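# Carry the bottle-and-beaker tray to the other bench

## Task

Transfer the tray holding bottles and beakers until it rests entirely on the other bench, with every bottle and beaker standing upright inside it at the end. Any bottle or beaker tilting halfway over or more, or reaching the floor, is a failure. Glass beakers break, which is also a failure, if they drop more than a few centimetres or take a hard knock. Afterwards the robot must release the tray and back away, and it must neither topple nor finish tilted. The result only counts if it holds without the robot supporting anything.

## Robot and tools

Robot: a wheeled base that drives straight and turns on the spot but cannot move sideways. On it is a lifting column carrying a tilting head and two 6-joint arms (left and right), each with a parallel gripper. Shoulder height S = 0.90 m + column_m. Folded, the robot is 0.73 m long, 0.62 m wide and S + 0.43 m tall, with its front 0.40 m ahead of the column. A loose object may occasionally be nudged by something outside the robot.

Frames: the base frame has its origin on the floor under the column, between the drive wheels, with x forward, y to the left and z up. left_hand and right_hand are reported in this frame as the point where the fingers join (tips reach 8 mm further). The hand's z axis runs along the fingers and its y axis across the opening; quat_wxyz maps (0,0,1) onto the finger direction. Odometry is the base frame as it was at the scene start.

execute_actions: argument "actions" is a list holding one action or none (none just reports state and pictures). An action may contain:
- "base": exactly one relative move from where the base currently is. {"translate_m": d} drives d metres straight, forward positive, range -3 to 3. {"rotate_rad": d} turns d radians in place, left (counter-clockwise seen from above) positive, range -3.2 to 3.2. Moves needing over 8.667 s are refused.
- "joints": one dictionary covering both arms, column and head, keyed by joint name. Every value is an absolute target, not an offset: column_m 0 to 0.8 m; head_tilt_rad -0.61 to 1.308 (positive tilts down); left_joint1_rad..left_joint6_rad and right_joint1_rad..right_joint6_rad with ranges joint1 -2.879 to 2.879, joint2 0 to 3.141, joint3 0 to 3.019, joint4 -1.692 to 1.57, joint5 -1.57 to 1.57 (positive swings the hand to the robot's right), joint6 -2.094 to 2.094 (positive rolls clockwise seen from behind); left_gripper_m and right_gripper_m 0 to 0.093 m fingertip gap. Joints left out may still be driving toward earlier targets.
- "speeds": optional caps for this action, translate_m 0.05 to 0.8 m/s, rotate_rad 0.1 to 1 rad/s (defaults are the maxima). Arms are not slowed by it.
"cameras" picks images: cam_head_left, cam_head_right, cam_left_wrist, cam_right_wrist, nav_camera or all; [] gives none. Unknown keys or out-of-range numbers make the whole call refused. If a result reports a stop, later motion calls in that same reply are skipped. One action lasts at most 15 s.

wait: "seconds" 0 to 10; the robot keeps its last commands, then state and images come back. zoom_image: "camera" plus "region" [x0, y0, x1, y1] in pixels of that camera's latest full image, origin top-left, at most 504 by 504. finished_scene: "scene" is the current scene's number; it ends the scene irreversibly, so only call it once the tray is placed, released and the robot is clear.

Arm geometry: with joint1 at -1.57 (left) or 1.57 (right) and joints 5, 6 at 0, the arm swings in a vertical plane 0.23 m beside the column. Let a = j2 - 0.35, b = 1.05 + j2 - j3, c = b - j4 (c = 1.57 means fingers straight down). The hand is then about 0.12 + 0.39 sin a + 0.38 cos b + 0.25 cos c m ahead and S + 0.39 cos a - 0.38 sin b - 0.25 sin c m high. Example: j2, j3, j4 = 0.93, 0.78, 0.14 gives 0.60 m ahead, 0.25 m below S. Reality tends to be up to 5 cm lower and nearer the column, up to 12 cm with heavy or distant loads; trust the reported hand position (1 to 3 cm accuracy). Reach is about 1 m from the shoulder. Below 0.4 m height the housing blocks hands closer than 0.45 m ahead. Each arm carries up to 3.2 kg near 0.4 m ahead with fingers down, less farther out; fingers flatter than about 1.2 rad below horizontal carry little. Small target changes (under about 0.03 rad, 0.08 for joints 2 and 3) may not move a joint. For gentle contact step about 0.05 rad per call from your last target.

Gripper: fingers 7 cm long; outside span is the opening +1 cm at the tips, +5 cm at the base; body 10 x 7 cm; the wrist camera sticks out 11 cm on one side. To grip, command an opening smaller than the object; "off_target" is then expected, and a reading staying 0.002 m or more above target means something is held. Wrist cameras sit 0.10 m behind the fingertips and look along the fingers, tilted 0.62 rad; the closed tips meet at image centre.

Result lines: base_status and joint_status give done, off_target, contact_stop (column or base hit something), time_out, not_followed (safety check withheld arm targets; back the joints that caused it off by 0.05 rad or more, or drive away from the obstacle) and limit_stop_at_motor_heat. on_its_own describes uncommanded behaviour; "held at" is a target. A blocked arm keeps pushing and heats up; resend its reported positions to relax it (a held load sags slightly). The column halts going down when a hand or its load touches down, and then refuses to go down again until raised 0.2 m. After a base contact_stop, reverse 0.05 m before turning. Compare turned_by_wheels with turned_by_imu to detect slip or collision. base_tilt is in degrees; a drop of 0.5 or more in forward during a move means leaning back: reverse 0.05 m. Table tops between 0.30 m and S - 0.26 m can strike the column. wheel_motors_off = 1 means an overload cut the wheels for 2 s. motor_effort lists wheel efforts in percent. Joint torques and per-arm motor temperatures are also shown; MOTOR HOT appears from 85 °C and at 100 °C the arm drops its load.

Avoid: arms colliding or pressing on each other, hard base pushes, overheating, tilting or dropping the tray or its contents, and knocking glass. Lower the tray gently onto the bench, open the grippers, then withdraw.

Each tool is called by a JSON object that holds its "api" and its "payload", one argument or row to a line.

## Session

{"api": "execute_actions", "payload": {
  "actions": []
}}

Scene clock: 0.00 s.
Joint torques (N m, as the arm reports them, + toward a larger angle): no reading
Motor temperatures (°C, as the motors report them): left_arm=[29 29 28 30 31 32] | right_arm=[30 31 29 29 30 30]
base_odometry: x=+0.000 y=+0.000 heading=+0.000 (m, m, rad; odometry frame)
turned_by_wheels: +0.000 (rad since the last result)
turned_by_imu: +0.000 (rad since the last result)
base_tilt: forward=-0.5 right=+0.0 (deg)
base_status: not commanded
joint_positions: column_m=+0.557 head_tilt_rad=+0.861 left_joint1_rad=-1.560 left_joint2_rad=+0.870 left_joint3_rad=+0.405 left_joint4_rad=-0.965 left_joint5_rad=+0.034 left_joint6_rad=-0.023 left_gripper_m=+0.095 right_joint1_rad=+1.580 right_joint2_rad=+0.850 right_joint3_rad=+0.391 right_joint4_rad=-0.969 right_joint5_rad=-0.016 right_joint6_rad=-0.106 right_gripper_m=+0.094
joint_status: not commanded
wheel_motors_off: 0
motor_effort: left_wheel=+2 right_wheel=+2 (%)
left_hand: x=+0.1457 y=+0.2208 z=+1.2592 quat_wxyz=(+0.437, +0.022, -0.899, +0.007) (m; base frame)
right_hand: x=+0.1412 y=-0.2209 z=+1.2629 quat_wxyz=(+0.436, +0.048, -0.898, -0.033) (m; base frame)
pictures: cam_head_left, cam_head_right, cam_left_wrist, cam_right_wrist, nav_camera
Images, in order (width x height): cam_head_left 504x504, cam_head_right 504x504, cam_left_wrist 504x504, cam_right_wrist 504x504, nav_camera 504x504.

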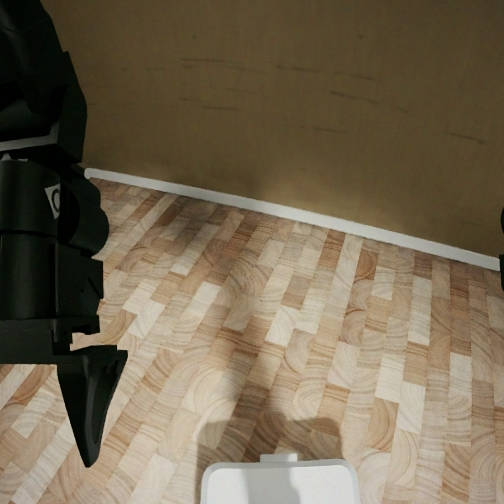

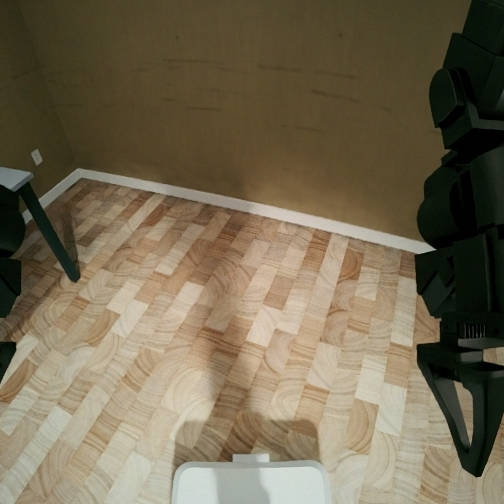

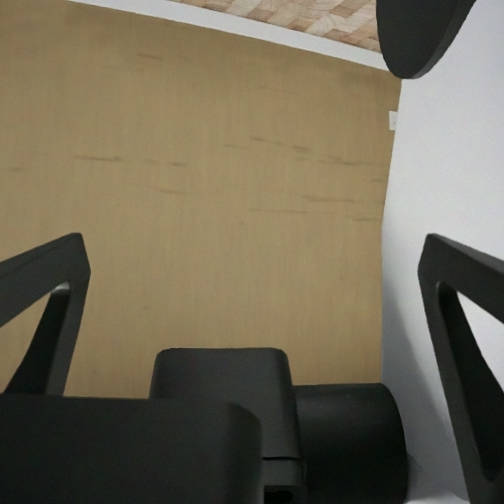

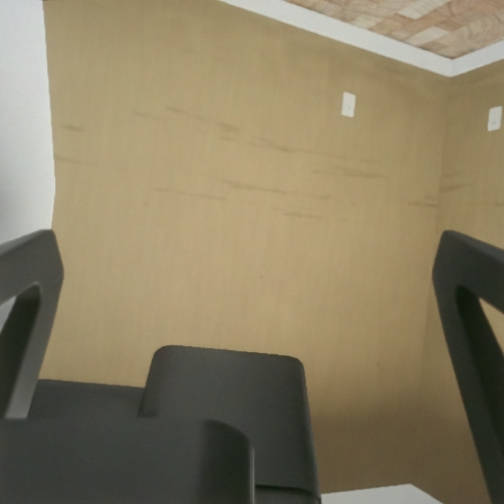

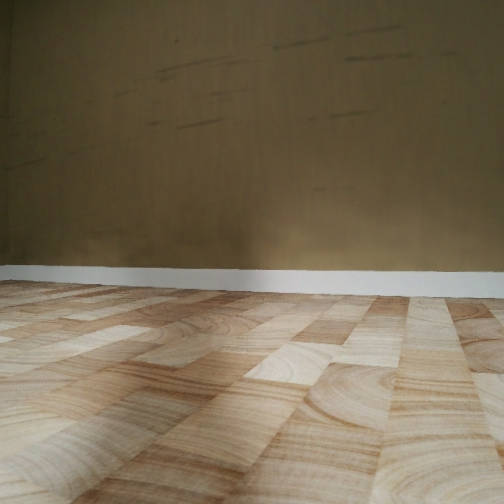

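{"api": "execute_actions", "payload": {
  "actions": [
    {"base":{"rotate_rad":1.3},"joints":{"head_tilt_rad":0.6}}
  ],
  "cameras": ["cam_head_left","cam_head_right","nav_camera"]
}}

Scene clock: 7.07 s.
Joint torques (N m, as the arm reports them, + toward a larger angle): left_arm=[-1.39 -7.23 -0.62 -1.2   0.05  0.08] | right_arm=[-0.45 -5.61 -0.73 -1.14 -0.07  0.03]
Motor temperatures (°C, as the motors report them): left_arm=[29 29 28 30 31 32] | right_arm=[30 31 29 29 30 30]
base_odometry: x=+0.000 y=+0.000 heading=+1.299 (m, m, rad; odometry frame)
turned_by_wheels: +1.299 (rad since the last result)
turned_by_imu: +1.314 (rad since the last result)
base_tilt: forward=-0.5 right=+0.1 (deg)
base_status: done
joint_positions: column_m=+0.557 head_tilt_rad=+0.617 left_joint1_rad=-1.560 left_joint2_rad=+0.870 left_joint3_rad=+0.405 left_joint4_rad=-0.965 left_joint5_rad=+0.034 left_joint6_rad=-0.023 left_gripper_m=+0.095 right_joint1_rad=+1.580 right_joint2_rad=+0.850 right_joint3_rad=+0.391 right_joint4_rad=-0.969 right_joint5_rad=-0.016 right_joint6_rad=-0.106 right_gripper_m=+0.094
joint_status: all done
wheel_motors_off: 0
motor_effort: left_wheel=-8(45) right_wheel=+7(44) (%)
left_hand: x=+0.1457 y=+0.2208 z=+1.2592 quat_wxyz=(+0.437, +0.022, -0.899, +0.007) (m; base frame)
right_hand: x=+0.1412 y=-0.2209 z=+1.2629 quat_wxyz=(+0.436, +0.048, -0.898, -0.033) (m; base frame)
pictures: cam_head_left, cam_head_right, nav_camera
camera_calibration (this result's frames):
cam_head_left: T_world_to_cam=[[-0.00285559, -0.999643, -0.0265544, 0.0958325], [-0.511671, 0.0242757, -0.858839, 1.35104], [0.859177, 0.0111346, -0.511558, 0.66942], [0, 0, 0, 1]] pos_world=[0.116412, 0.0555471, 1.50532]
cam_head_right: T_world_to_cam=[[-0.0029346, -0.999889, -0.0145772, -0.0221883], [-0.517065, 0.0139946, -0.855832, 1.34791], [0.855941, 0.00502586, -0.517049, 0.674548], [0, 0, 0, 1]] pos_world=[0.119519, -0.0444395, 1.50204]
Images, in order (width x height): cam_head_left 504x504, cam_head_right 504x504, nav_camera 504x504.

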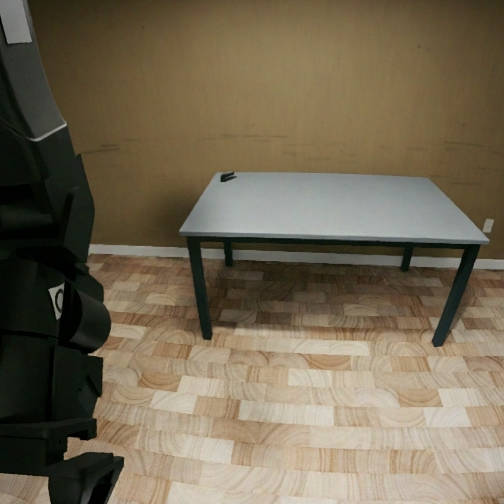

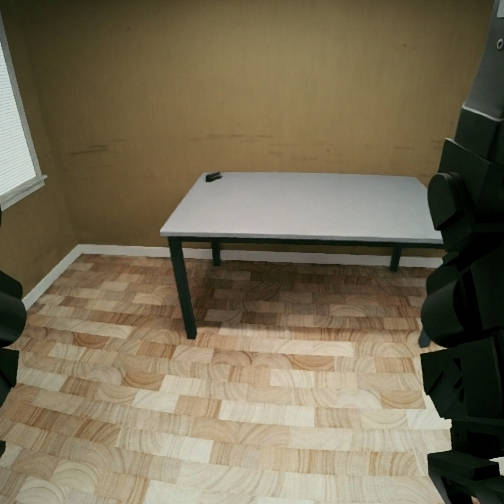

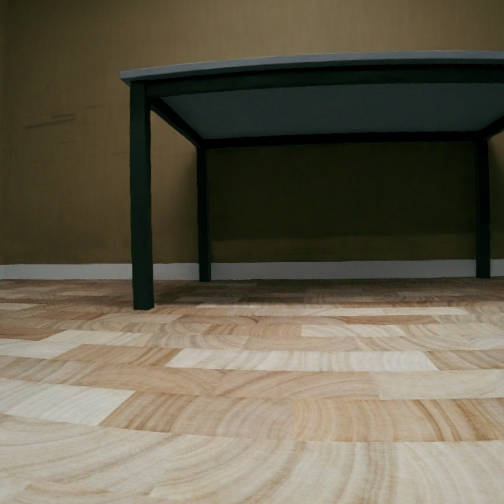

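Destination: front ~1.5 m, height ~0.75.

{"api": "execute_actions", "payload": {
  "actions": [
    {"base":{"rotate_rad":3.1}}
  ],
  "cameras": ["cam_head_left","cam_head_right","nav_camera"]
}}

Scene clock: 16.33 s.
Joint torques (N m, as the arm reports them, + toward a larger angle): left_arm=[-1.45 -7.69 -0.49 -1.28  0.04  0.06] | right_arm=[-0.47 -6.06 -0.72 -1.08 -0.05  0.01]
Motor temperatures (°C, as the motors report them): left_arm=[29 29 28 30 31 32] | right_arm=[30 31 29 29 30 30]
base_odometry: x=+0.000 y=+0.000 heading=-1.887 (m, m, rad; odometry frame)
turned_by_wheels: +3.098 (rad since the last result)
turned_by_imu: +3.142 (rad since the last result)
base_tilt: forward=-0.6 right=+0.1 (deg)
base_status: done
joint_positions: column_m=+0.557 head_tilt_rad=+0.617 left_joint1_rad=-1.560 left_joint2_rad=+0.870 left_joint3_rad=+0.405 left_joint4_rad=-0.965 left_joint5_rad=+0.034 left_joint6_rad=-0.023 left_gripper_m=+0.095 right_joint1_rad=+1.580 right_joint2_rad=+0.850 right_joint3_rad=+0.391 right_joint4_rad=-0.969 right_joint5_rad=-0.016 right_joint6_rad=-0.106 right_gripper_m=+0.094
joint_status: not commanded
wheel_motors_off: 0
motor_effort: left_wheel=-8(29) right_wheel=+7(26) (%)
left_hand: x=+0.1457 y=+0.2208 z=+1.2592 quat_wxyz=(+0.437, +0.022, -0.899, +0.007) (m; base frame)
right_hand: x=+0.1412 y=-0.2209 z=+1.2629 quat_wxyz=(+0.436, +0.048, -0.898, -0.033) (m; base frame)
pictures: cam_head_left, cam_head_right, nav_camera
camera_calibration (this result's frames):
cam_head_left: T_world_to_cam=[[-0.00285514, -0.999643, -0.0265545, 0.0958325], [-0.511656, 0.0242757, -0.858847, 1.35105], [0.859185, 0.0111346, -0.511543, 0.669397], [0, 0, 0, 1]] pos_world=[0.116412, 0.0555471, 1.50532]
cam_head_right: T_world_to_cam=[[-0.00293435, -0.999889, -0.0145773, -0.0221883], [-0.517051, 0.0139946, -0.85584, 1.34792], [0.85595, 0.00502586, -0.517035, 0.674525], [0, 0, 0, 1]] pos_world=[0.11952, -0.0444395, 1.50204]
Images, in order (width x height): cam_head_left 504x504, cam_head_right 504x504, nav_camera 504x504.

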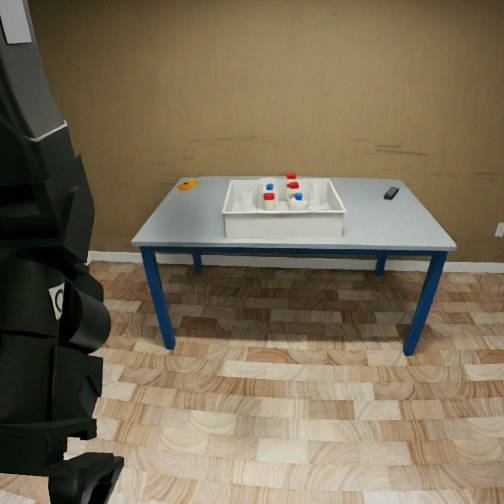

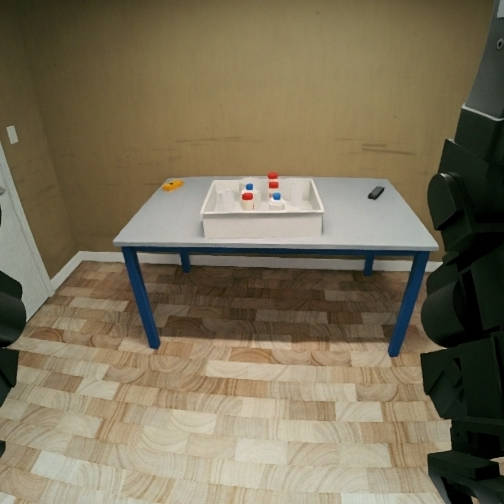

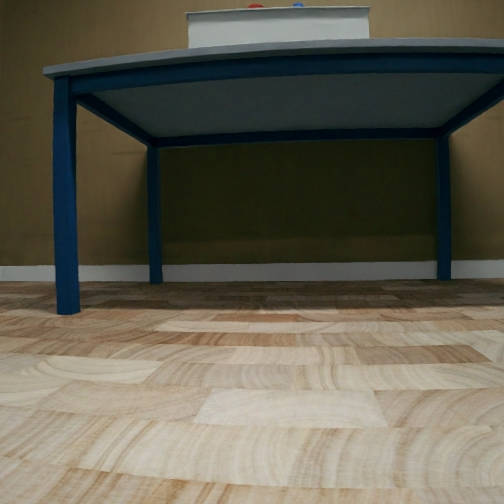

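{"api": "execute_actions", "payload": {
  "actions": [
    {"base":{"rotate_rad":-0.12},"joints":{"head_tilt_rad":0.9,"left_joint1_rad":-1.47,"left_joint2_rad":0.95,"left_joint3_rad":0.75,"left_joint4_rad":-0.3,"left_joint5_rad":0,"left_joint6_rad":0,"right_joint1_rad":1.47,"right_joint2_rad":0.95,"right_joint3_rad":0.75,"right_joint4_rad":-0.3,"right_joint5_rad":0,"right_joint6_rad":0}}
  ],
  "cameras": []
}}

{"api": "execute_actions", "payload": {
  "actions": [
    {"base":{"translate_m":0.7}}
  ],
  "cameras": []
}}

{"api": "execute_actions", "payload": {
  "actions": [
    {"base":{"rotate_rad":0.12}}
  ],
  "cameras": ["cam_head_left","cam_head_right"]
}}

Scene clock: 29.67 s.
Joint torques (N m, as the arm reports them, + toward a larger angle): left_arm=[ -0.94 -12.86   2.14   0.56  -0.08   0.16] | right_arm=[ -1.26 -11.83   2.63   1.     0.06   0.15]
Motor temperatures (°C, as the motors report them): left_arm=[29 29 28 30 31 32] | right_arm=[30 31 29 29 30 30]
base_odometry: x=+0.000 y=+0.000 heading=-2.004 (m, m, rad; odometry frame)
turned_by_wheels: -0.118 (rad since the last result)
turned_by_imu: -0.120 (rad since the last result)
base_tilt: forward=-0.6 right=+0.2 (deg)
base_status: done
joint_positions: column_m=+0.557 head_tilt_rad=+0.901 left_joint1_rad=-1.466 left_joint2_rad=+0.951 left_joint3_rad=+0.759 left_joint4_rad=-0.313 left_joint5_rad=+0.001 left_joint6_rad=-0.009 left_gripper_m=+0.095 right_joint1_rad=+1.476 right_joint2_rad=+0.956 right_joint3_rad=+0.760 right_joint4_rad=-0.306 right_joint5_rad=-0.001 right_joint6_rad=-0.007 right_gripper_m=+0.094
joint_status: all done
wheel_motors_off: 0
motor_effort: left_wheel=+8(25) right_wheel=-7(22) (%)
left_hand: x=+0.4703 y=+0.2712 z=+1.1706 quat_wxyz=(-0.009, +0.030, -0.998, -0.045) (m; base frame)
right_hand: x=+0.4718 y=-0.2679 z=+1.1687 quat_wxyz=(-0.011, -0.020, -0.999, +0.041) (m; base frame)
pictures: none
No camera images: the call's "cameras" was empty. Leave "cameras" out to get every camera's image.

Scene clock: 32.63 s.
Joint torques (N m, as the arm reports them, + toward a larger angle): left_arm=[ -1.26 -12.28   2.71   0.71  -0.05   0.16] | right_arm=[ -1.52 -11.25   2.85   0.79   0.04   0.15]
Motor temperatures (°C, as the motors report them): left_arm=[29 29 29 30 31 32] | right_arm=[30 31 29 29 30 30]
base_odometry: x=-0.294 y=-0.635 heading=-2.003 (m, m, rad; odometry frame)
turned_by_wheels: +0.001 (rad since the last result)
turned_by_imu: +0.000 (rad since the last result)
base_tilt: forward=-0.5 right=+0.1 (deg)
base_status: done
joint_positions: column_m=+0.557 head_tilt_rad=+0.901 left_joint1_rad=-1.466 left_joint2_rad=+0.950 left_joint3_rad=+0.752 left_joint4_rad=-0.310 left_joint5_rad=+0.001 left_joint6_rad=-0.009 left_gripper_m=+0.095 right_joint1_rad=+1.476 right_joint2_rad=+0.955 right_joint3_rad=+0.756 right_joint4_rad=-0.304 right_joint5_rad=-0.001 right_joint6_rad=-0.007 right_gripper_m=+0.094
joint_status: not commanded
wheel_motors_off: 0
motor_effort: left_wheel=+1(67) right_wheel=-2(50) (%)
left_hand: x=+0.4670 y=+0.2711 z=+1.1699 quat_wxyz=(-0.008, +0.030, -0.998, -0.045) (m; base frame)
right_hand: x=+0.4699 y=-0.2678 z=+1.1683 quat_wxyz=(-0.010, -0.020, -0.999, +0.041) (m; base frame)
pictures: none
No camera images: the call's "cameras" was empty. Leave "cameras" out to get every camera's image.

Scene clock: 33.83 s.
Joint torques (N m, as the arm reports them, + toward a larger angle): left_arm=[ -0.68 -12.43   2.65   0.44  -0.05   0.14] | right_arm=[ -1.4  -11.44   2.97   0.78   0.07   0.13]
Motor temperatures (°C, as the motors report them): left_arm=[29 29 29 30 31 32] | right_arm=[30 31 29 29 30 30]
base_odometry: x=-0.294 y=-0.636 heading=-1.885 (m, m, rad; odometry frame)
turned_by_wheels: +0.118 (rad since the last result)
turned_by_imu: +0.119 (rad since the last result)
base_tilt: forward=-0.6 right=+0.1 (deg)
base_status: done
joint_positions: column_m=+0.557 head_tilt_rad=+0.901 left_joint1_rad=-1.466 left_joint2_rad=+0.950 left_joint3_rad=+0.752 left_joint4_rad=-0.310 left_joint5_rad=+0.001 left_joint6_rad=-0.009 left_gripper_m=+0.095 right_joint1_rad=+1.476 right_joint2_rad=+0.955 right_joint3_rad=+0.756 right_joint4_rad=-0.304 right_joint5_rad=-0.001 right_joint6_rad=-0.007 right_gripper_m=+0.094
joint_status: not commanded
wheel_motors_off: 0
motor_effort: left_wheel=-1(53) right_wheel=+1(36) (%)
left_hand: x=+0.4671 y=+0.2709 z=+1.1698 quat_wxyz=(-0.008, +0.030, -0.999, -0.045) (m; base frame)
right_hand: x=+0.4699 y=-0.2679 z=+1.1683 quat_wxyz=(-0.010, -0.020, -0.999, +0.041) (m; base frame)
pictures: cam_head_left, cam_head_right
camera_calibration (this result's frames):
cam_head_left: T_world_to_cam=[[-0.01018, -0.999643, -0.0246912, 0.0933245], [-0.731774, 0.0242757, -0.681115, 1.08788], [0.681472, 0.0111346, -0.73176, 1.01801], [0, 0, 0, 1]] pos_world=[0.103285, 0.0555471, 1.48821]
cam_head_right: T_world_to_cam=[[-0.00690068, -0.999889, -0.0131715, -0.0241586], [-0.73611, 0.0139946, -0.676718, 1.08255], [0.676827, 0.00502586, -0.736125, 1.02147], [0, 0, 0, 1]] pos_world=[0.105349, -0.0444395, 1.48419]
Images, in order (width x height): cam_head_left 504x504, cam_head_right 504x504.

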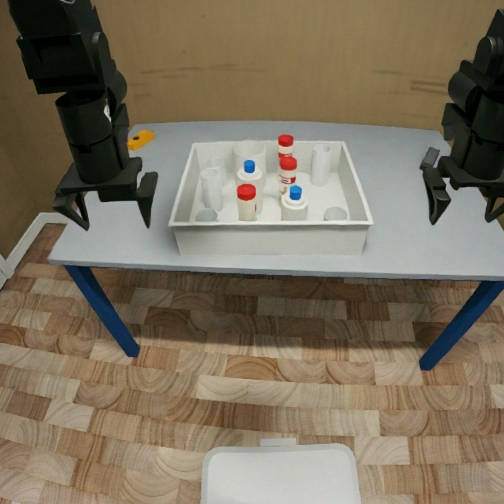

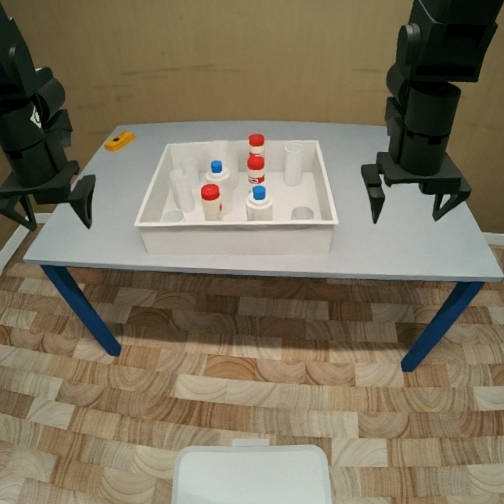

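{"api": "execute_actions", "payload": {
  "actions": [
    {"base":{"translate_m":0.5},"joints":{"head_tilt_rad":1.2,"column_m":0.4,"left_joint1_rad":-1.42,"right_joint1_rad":1.44,"left_joint5_rad":0,"left_gripper_m":0.06,"right_gripper_m":0.06,"left_joint2_rad":1.05,"left_joint3_rad":0.85,"right_joint2_rad":1.05,"right_joint3_rad":0.85}}
  ]
}}

Scene clock: 42.27 s.
Joint torques (N m, as the arm reports them, + toward a larger angle): left_arm=[ -0.56 -13.61   3.6    0.43  -0.08   0.14] | right_arm=[ -2.3  -11.75   4.43   0.95   0.07   0.14]
Motor temperatures (°C, as the motors report them): left_arm=[29 30 29 30 31 32] | right_arm=[30 31 29 29 30 30]
base_odometry: x=-0.448 y=-1.111 heading=-1.885 (m, m, rad; odometry frame)
turned_by_wheels: +0.000 (rad since the last result)
turned_by_imu: -0.001 (rad since the last result)
base_tilt: forward=-0.4 right=+0.0 (deg)
base_status: done
joint_positions: column_m=+0.400 head_tilt_rad=+1.198 left_joint1_rad=-1.420 left_joint2_rad=+1.051 left_joint3_rad=+0.840 left_joint4_rad=-0.310 left_joint5_rad=+0.001 left_joint6_rad=-0.009 left_gripper_m=+0.060 right_joint1_rad=+1.449 right_joint2_rad=+1.048 right_joint3_rad=+0.835 right_joint4_rad=-0.304 right_joint5_rad=-0.001 right_joint6_rad=-0.007 right_gripper_m=+0.060
joint_status: all done
wheel_motors_off: 0
motor_effort: left_wheel=+0(56) right_wheel=+1(33) (%)
left_hand: x=+0.4885 y=+0.2966 z=+0.9906 quat_wxyz=(-0.001, +0.042, -0.997, -0.065) (m; base frame)
right_hand: x=+0.4889 y=-0.2837 z=+0.9895 quat_wxyz=(-0.003, -0.027, -0.998, +0.053) (m; base frame)
pictures: cam_head_left, cam_head_right, cam_left_wrist, cam_right_wrist, nav_camera
camera_calibration (this result's frames):
cam_head_left: T_world_to_cam=[[-0.0169584, -0.999643, -0.0206326, 0.0841706], [-0.899025, 0.0242757, -0.437224, 0.65151], [0.437569, 0.0111346, -0.899116, 1.14755], [0, 0, 0, 1]] pos_world=[0.0850172, 0.0555471, 1.31838]
cam_head_right: T_world_to_cam=[[-0.0104522, -0.999889, -0.0105763, -0.0296411], [-0.901884, 0.0139946, -0.431751, 0.645305], [0.431851, 0.00502586, -0.901931, 1.14824], [0, 0, 0, 1]] pos_world=[0.0858143, -0.0444395, 1.31393]
cam_left_wrist: T_world_to_cam=[[0.109927, -0.986265, -0.123275, 0.358157], [-0.805965, -0.161031, 0.56964, -0.115788], [-0.581667, 0.0367363, -0.812597, 1.20112], [0, 0, 0, 1]] pos_world=[0.565957, 0.290468, 1.08613]
cam_right_wrist: T_world_to_cam=[[-0.0638348, -0.993366, 0.0956463, -0.341683], [-0.823824, 0.106546, 0.556742, -0.113317], [-0.56324, -0.0432562, -0.82516, 1.20178], [0, 0, 0, 1]] pos_world=[0.561725, -0.275358, 1.08743]
Images, in order (width x height): cam_head_left 504x504, cam_head_right 504x504, cam_left_wrist 504x504, cam_right_wrist 504x504, nav_camera 504x504.

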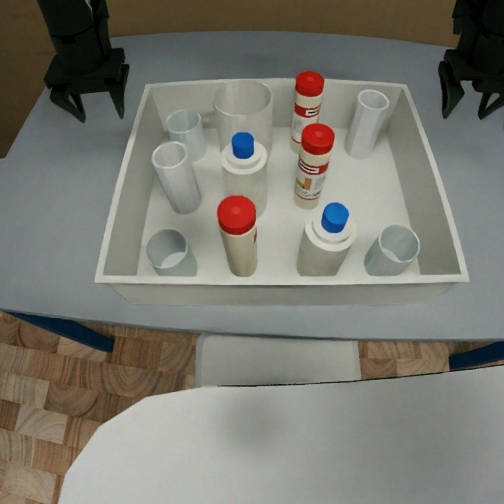

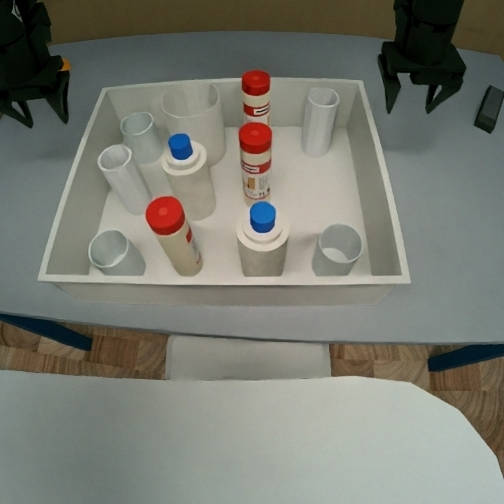

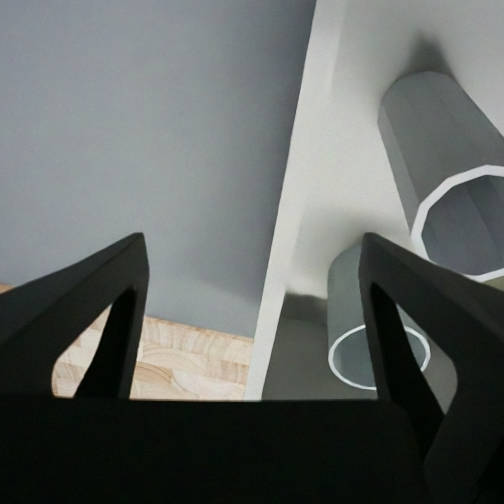

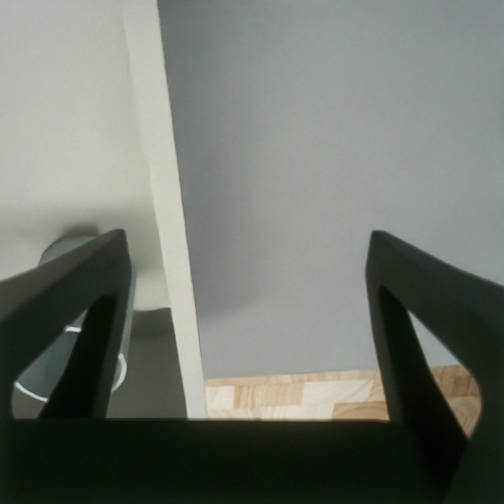

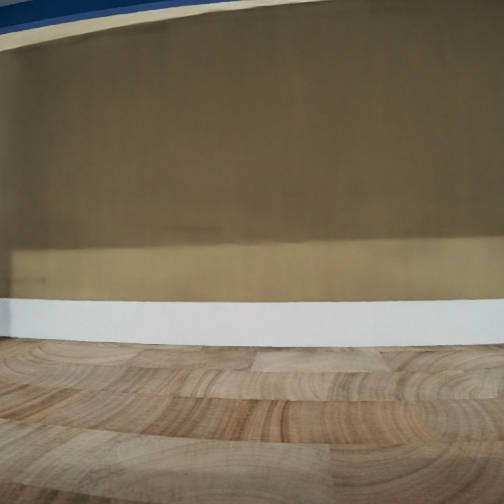

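{"api": "execute_actions", "payload": {
  "actions": [
    {"joints":{"column_m":0.31,"right_joint1_rad":1.485}}
  ]
}}

Scene clock: 49.63 s.
Joint torques (N m, as the arm reports them, + toward a larger angle): left_arm=[  0.04 -13.53   3.19   0.34  -0.07   0.14] | right_arm=[ -0.4  -11.61   4.48   0.74   0.04   0.1 ]
Motor temperatures (°C, as the motors report them): left_arm=[29 30 29 30 31 32] | right_arm=[30 31 29 29 30 30]
base_odometry: x=-0.448 y=-1.111 heading=-1.885 (m, m, rad; odometry frame)
turned_by_wheels: +0.000 (rad since the last result)
turned_by_imu: +0.000 (rad since the last result)
base_tilt: forward=-0.6 right=+0.1 (deg)
base_status: not commanded
joint_positions: column_m=+0.310 head_tilt_rad=+1.198 left_joint1_rad=-1.420 left_joint2_rad=+1.051 left_joint3_rad=+0.840 left_joint4_rad=-0.310 left_joint5_rad=+0.001 left_joint6_rad=-0.009 left_gripper_m=+0.060 right_joint1_rad=+1.476 right_joint2_rad=+1.048 right_joint3_rad=+0.835 right_joint4_rad=-0.304 right_joint5_rad=+0.000 right_joint6_rad=-0.007 right_gripper_m=+0.060
joint_status: all done
wheel_motors_off: 0
motor_effort: left_wheel=+0(0) right_wheel=+1(0) (%)
left_hand: x=+0.4885 y=+0.2966 z=+0.9006 quat_wxyz=(-0.001, +0.042, -0.997, -0.065) (m; base frame)
right_hand: x=+0.4896 y=-0.2708 z=+0.8983 quat_wxyz=(-0.003, -0.020, -0.999, +0.041) (m; base frame)
pictures: cam_head_left, cam_head_right, cam_left_wrist, cam_right_wrist, nav_camera
camera_calibration (this result's frames):
cam_head_left: T_world_to_cam=[[-0.0169584, -0.999643, -0.0206326, 0.0823139], [-0.899025, 0.0242757, -0.437224, 0.612165], [0.437569, 0.0111346, -0.899116, 1.06664], [0, 0, 0, 1]] pos_world=[0.0850172, 0.0555471, 1.22839]
cam_head_right: T_world_to_cam=[[-0.0104522, -0.999889, -0.0105763, -0.0305929], [-0.901884, 0.0139946, -0.431751, 0.606452], [0.431851, 0.00502586, -0.901931, 1.06707], [0, 0, 0, 1]] pos_world=[0.0858143, -0.0444395, 1.22394]
cam_left_wrist: T_world_to_cam=[[0.109927, -0.986265, -0.123275, 0.347063], [-0.805965, -0.161031, 0.56964, -0.0645264], [-0.581667, 0.0367363, -0.812597, 1.12799], [0, 0, 0, 1]] pos_world=[0.565957, 0.290468, 0.996142]
cam_right_wrist: T_world_to_cam=[[-0.0503648, -0.996082, 0.0726926, -0.306882], [-0.825092, 0.0825097, 0.558941, -0.0711871], [-0.562748, -0.0318272, -0.826015, 1.13109], [0, 0, 0, 1]] pos_world=[0.562327, -0.263807, 0.996395]
Images, in order (width x height): cam_head_left 504x504, cam_head_right 504x504, cam_left_wrist 504x504, cam_right_wrist 504x504, nav_camera 504x504.

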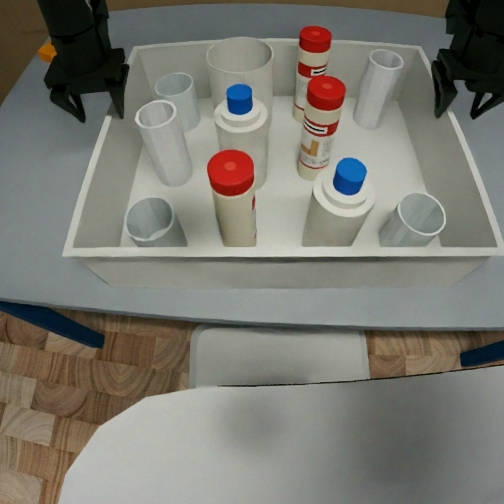

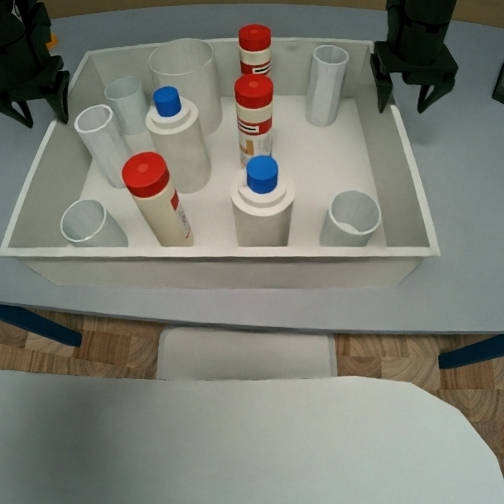

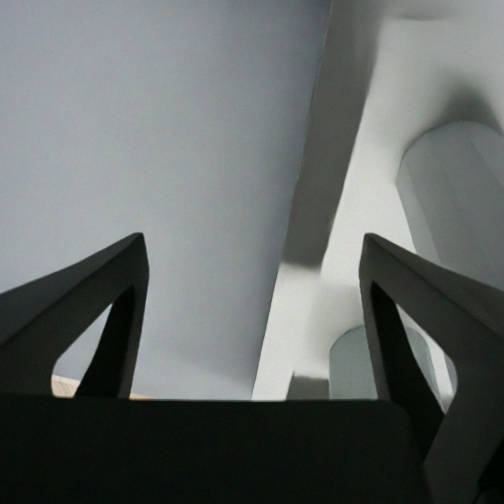

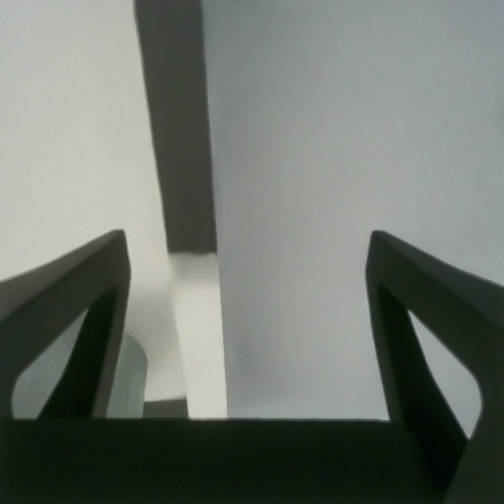

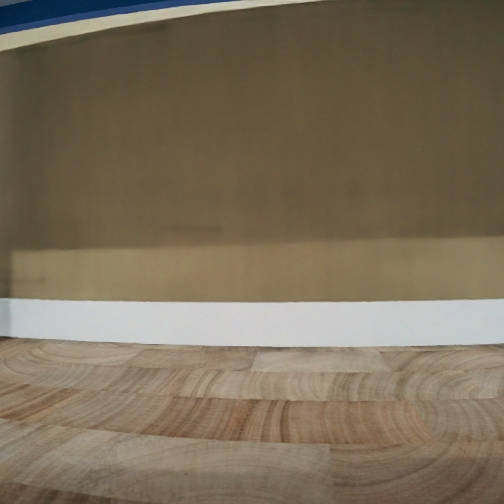

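{"api": "execute_actions", "payload": {
  "actions": [
    {"base":{"translate_m":-0.04},"joints":{"left_joint5_rad":0.08,"right_joint5_rad":-0.08,"left_joint6_rad":0.13,"right_joint6_rad":-0.07}}
  ],
  "cameras": []
}}

{"api": "execute_actions", "payload": {
  "actions": [
    {"joints":{"column_m":0.265}}
  ],
  "cameras": ["cam_head_left","cam_left_wrist","cam_right_wrist"]
}}

Scene clock: 66.27 s.
Joint torques (N m, as the arm reports them, + toward a larger angle): left_arm=[ -0.23 -13.07   3.38   0.48   0.06   0.21] | right_arm=[ -0.23 -11.97   4.28   0.86  -0.12  -0.01]
Motor temperatures (°C, as the motors report them): left_arm=[29 30 29 30 31 32] | right_arm=[30 31 30 29 30 30]
base_odometry: x=-0.436 y=-1.073 heading=-1.885 (m, m, rad; odometry frame)
turned_by_wheels: +0.000 (rad since the last result)
turned_by_imu: +0.000 (rad since the last result)
base_tilt: forward=-0.5 right=+0.2 (deg)
base_status: done
joint_positions: column_m=+0.310 head_tilt_rad=+1.199 left_joint1_rad=-1.420 left_joint2_rad=+1.051 left_joint3_rad=+0.841 left_joint4_rad=-0.310 left_joint5_rad=+0.078 left_joint6_rad=+0.117 left_gripper_m=+0.060 right_joint1_rad=+1.476 right_joint2_rad=+1.048 right_joint3_rad=+0.836 right_joint4_rad=-0.304 right_joint5_rad=-0.079 right_joint6_rad=-0.064 right_gripper_m=+0.060
joint_status: all done
wheel_motors_off: 0
motor_effort: left_wheel=-1(28) right_wheel=+0(29) (%)
left_hand: x=+0.4902 y=+0.2834 z=+0.8995 quat_wxyz=(-0.002, -0.021, -0.999, -0.027) (m; base frame)
right_hand: x=+0.4909 y=-0.2575 z=+0.8979 quat_wxyz=(-0.005, +0.009, -1.000, +0.002) (m; base frame)
pictures: none
No camera images: the call's "cameras" was empty. Leave "cameras" out to get every camera's image.

Scene clock: 67.43 s.
Joint torques (N m, as the arm reports them, + toward a larger angle): left_arm=[ -0.61 -13.41   3.38   0.49   0.06   0.16] | right_arm=[  0.2  -11.82   4.2    0.7   -0.12  -0.03]
Motor temperatures (°C, as the motors report them): left_arm=[29 30 29 30 31 32] | right_arm=[30 31 30 29 30 30]
base_odometry: x=-0.436 y=-1.073 heading=-1.885 (m, m, rad; odometry frame)
turned_by_wheels: +0.000 (rad since the last result)
turned_by_imu: +0.000 (rad since the last result)
base_tilt: forward=-0.6 right=+0.1 (deg)
base_status: not commanded
joint_positions: column_m=+0.265 head_tilt_rad=+1.199 left_joint1_rad=-1.420 left_joint2_rad=+1.051 left_joint3_rad=+0.841 left_joint4_rad=-0.310 left_joint5_rad=+0.078 left_joint6_rad=+0.117 left_gripper_m=+0.060 right_joint1_rad=+1.476 right_joint2_rad=+1.048 right_joint3_rad=+0.836 right_joint4_rad=-0.304 right_joint5_rad=-0.079 right_joint6_rad=-0.064 right_gripper_m=+0.060
joint_status: all done
wheel_motors_off: 0
motor_effort: left_wheel=+0(1) right_wheel=+1(1) (%)
left_hand: x=+0.4902 y=+0.2834 z=+0.8545 quat_wxyz=(-0.002, -0.021, -0.999, -0.027) (m; base frame)
right_hand: x=+0.4909 y=-0.2575 z=+0.8529 quat_wxyz=(-0.005, +0.009, -1.000, +0.002) (m; base frame)
pictures: cam_head_left, cam_left_wrist, cam_right_wrist
camera_calibration (this result's frames):
cam_head_left: T_world_to_cam=[[-0.0169662, -0.999643, -0.0206262, 0.0813777], [-0.899191, 0.0242757, -0.436882, 0.592069], [0.437227, 0.0111346, -0.899282, 1.02641], [0, 0, 0, 1]] pos_world=[0.0849915, 0.0555471, 1.18337]
cam_left_wrist: T_world_to_cam=[[-0.0158902, -0.99875, -0.0473912, 0.328635], [-0.81438, -0.0145715, 0.580149, -0.0853976], [-0.580114, 0.0478132, -0.813131, 1.08857], [0, 0, 0, 1]] pos_world=[0.567172, 0.274932, 0.950269]
cam_right_wrist: T_world_to_cam=[[0.00708932, -0.999963, -0.0049028, -0.253202], [-0.828535, -0.00861901, 0.559872, -0.0683605], [-0.559893, 0.0000930313, -0.828565, 1.10372], [0, 0, 0, 1]] pos_world=[0.563122, -0.253884, 0.951536]
Images, in order (width x height): cam_head_left 504x504, cam_left_wrist 504x504, cam_right_wrist 504x504.

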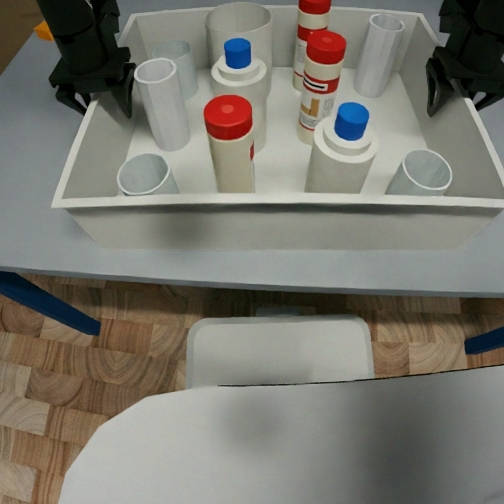

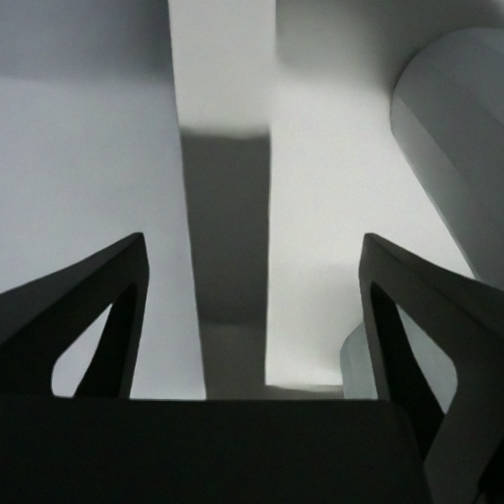

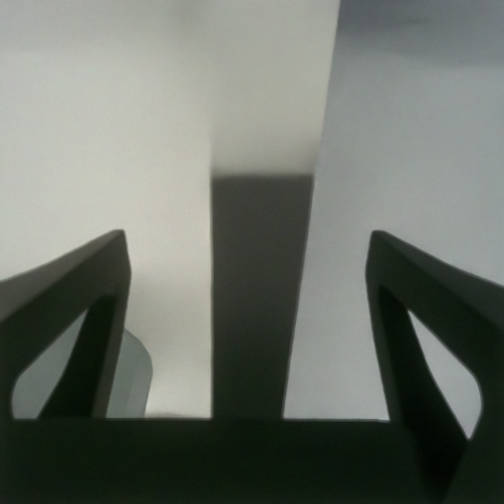

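{"api": "execute_actions", "payload": {
  "actions": [
    {"joints":{"column_m":0.255,"left_gripper_m":0,"right_gripper_m":0}}
  ],
  "cameras": []
}}

{"api": "execute_actions", "payload": {
  "actions": [
    {"joints":{"column_m":0.32,"head_tilt_rad":1.0}}
  ],
  "cameras": ["cam_head_left","cam_left_wrist"]
}}

Scene clock: 74.27 s.
Joint torques (N m, as the arm reports them, + toward a larger angle): left_arm=[ -1.39 -13.11   3.48   0.58  -0.85   0.14] | right_arm=[ -0.01 -11.23   4.49   1.11   1.    -0.31]
Motor temperatures (°C, as the motors report them): left_arm=[29 30 29 30 31 32] | right_arm=[30 32 30 29 30 30]
base_odometry: x=-0.436 y=-1.073 heading=-1.885 (m, m, rad; odometry frame)
turned_by_wheels: +0.000 (rad since the last result)
turned_by_imu: +0.000 (rad since the last result)
base_tilt: forward=-0.6 right=+0.2 (deg)
base_status: not commanded
joint_positions: column_m=+0.255 head_tilt_rad=+1.199 left_joint1_rad=-1.407 left_joint2_rad=+1.045 left_joint3_rad=+0.841 left_joint4_rad=-0.314 left_joint5_rad=+0.106 left_joint6_rad=+0.120 left_gripper_m=+0.008 right_joint1_rad=+1.471 right_joint2_rad=+1.043 right_joint3_rad=+0.836 right_joint4_rad=-0.311 right_joint5_rad=-0.104 right_joint6_rad=-0.037 right_gripper_m=+0.007
joint_status: left_gripper_m off_target (ended at +0.008, target +0.000); right_gripper_m off_target (ended at +0.007, target +0.000); the others done
wheel_motors_off: 0
motor_effort: left_wheel=+0(1) right_wheel=+3(3) (%)
left_hand: x=+0.4912 y=+0.2843 z=+0.8473 quat_wxyz=(-0.004, -0.020, -1.000, -0.018) (m; base frame)
right_hand: x=+0.4910 y=-0.2550 z=+0.8451 quat_wxyz=(-0.004, -0.006, -1.000, -0.009) (m; base frame)
pictures: none
No camera images: the call's "cameras" was empty. Leave "cameras" out to get every camera's image.

Scene clock: 75.70 s.
Joint torques (N m, as the arm reports them, + toward a larger angle): left_arm=[ -0.99 -17.35   2.86  -0.09  -1.04   0.16] | right_arm=[  0.18 -16.5    3.46   0.22   1.19  -0.27]
Motor temperatures (°C, as the motors report them): left_arm=[29 30 29 30 31 32] | right_arm=[30 32 30 29 30 30]
base_odometry: x=-0.436 y=-1.073 heading=-1.885 (m, m, rad; odometry frame)
turned_by_wheels: +0.000 (rad since the last result)
turned_by_imu: +0.000 (rad since the last result)
base_tilt: forward=-0.5 right=+0.1 (deg)
base_status: not commanded
joint_positions: column_m=+0.320 head_tilt_rad=+1.014 left_joint1_rad=-1.410 left_joint2_rad=+1.119 left_joint3_rad=+0.841 left_joint4_rad=-0.293 left_joint5_rad=+0.112 left_joint6_rad=+0.121 left_gripper_m=+0.008 right_joint1_rad=+1.471 right_joint2_rad=+1.109 right_joint3_rad=+0.837 right_joint4_rad=-0.292 right_joint5_rad=-0.108 right_joint6_rad=-0.040 right_gripper_m=+0.006
joint_status: all done
wheel_motors_off: 0
motor_effort: left_wheel=-1(2) right_wheel=+0(4) (%)
left_hand: x=+0.4723 y=+0.2843 z=+0.8854 quat_wxyz=(+0.022, -0.017, -1.000, -0.011) (m; base frame)
right_hand: x=+0.4748 y=-0.2556 z=+0.8861 quat_wxyz=(+0.018, -0.007, -1.000, -0.012) (m; base frame)
pictures: cam_head_left, cam_left_wrist
camera_calibration (this result's frames):
cam_head_left: T_world_to_cam=[[-0.0128792, -0.999643, -0.0233969, 0.0859218], [-0.803399, 0.0242757, -0.594947, 0.817629], [0.595302, 0.0111346, -0.803425, 0.942603], [0, 0, 0, 1]] pos_world=[0.0968548, 0.0555471, 1.24577]
cam_left_wrist: T_world_to_cam=[[-0.00868752, -0.999816, -0.0171207, 0.300809], [-0.785851, -0.00376114, 0.618404, -0.168307], [-0.618355, 0.0188268, -0.785674, 1.10523], [0, 0, 0, 1]] pos_world=[0.553775, 0.279312, 0.977584]
Images, in order (width x height): cam_head_left 504x504, cam_left_wrist 504x504.

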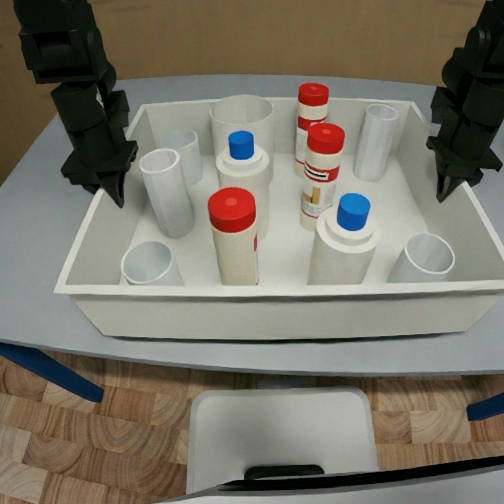

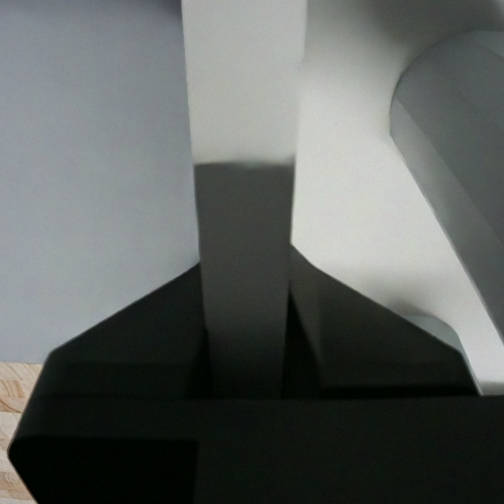

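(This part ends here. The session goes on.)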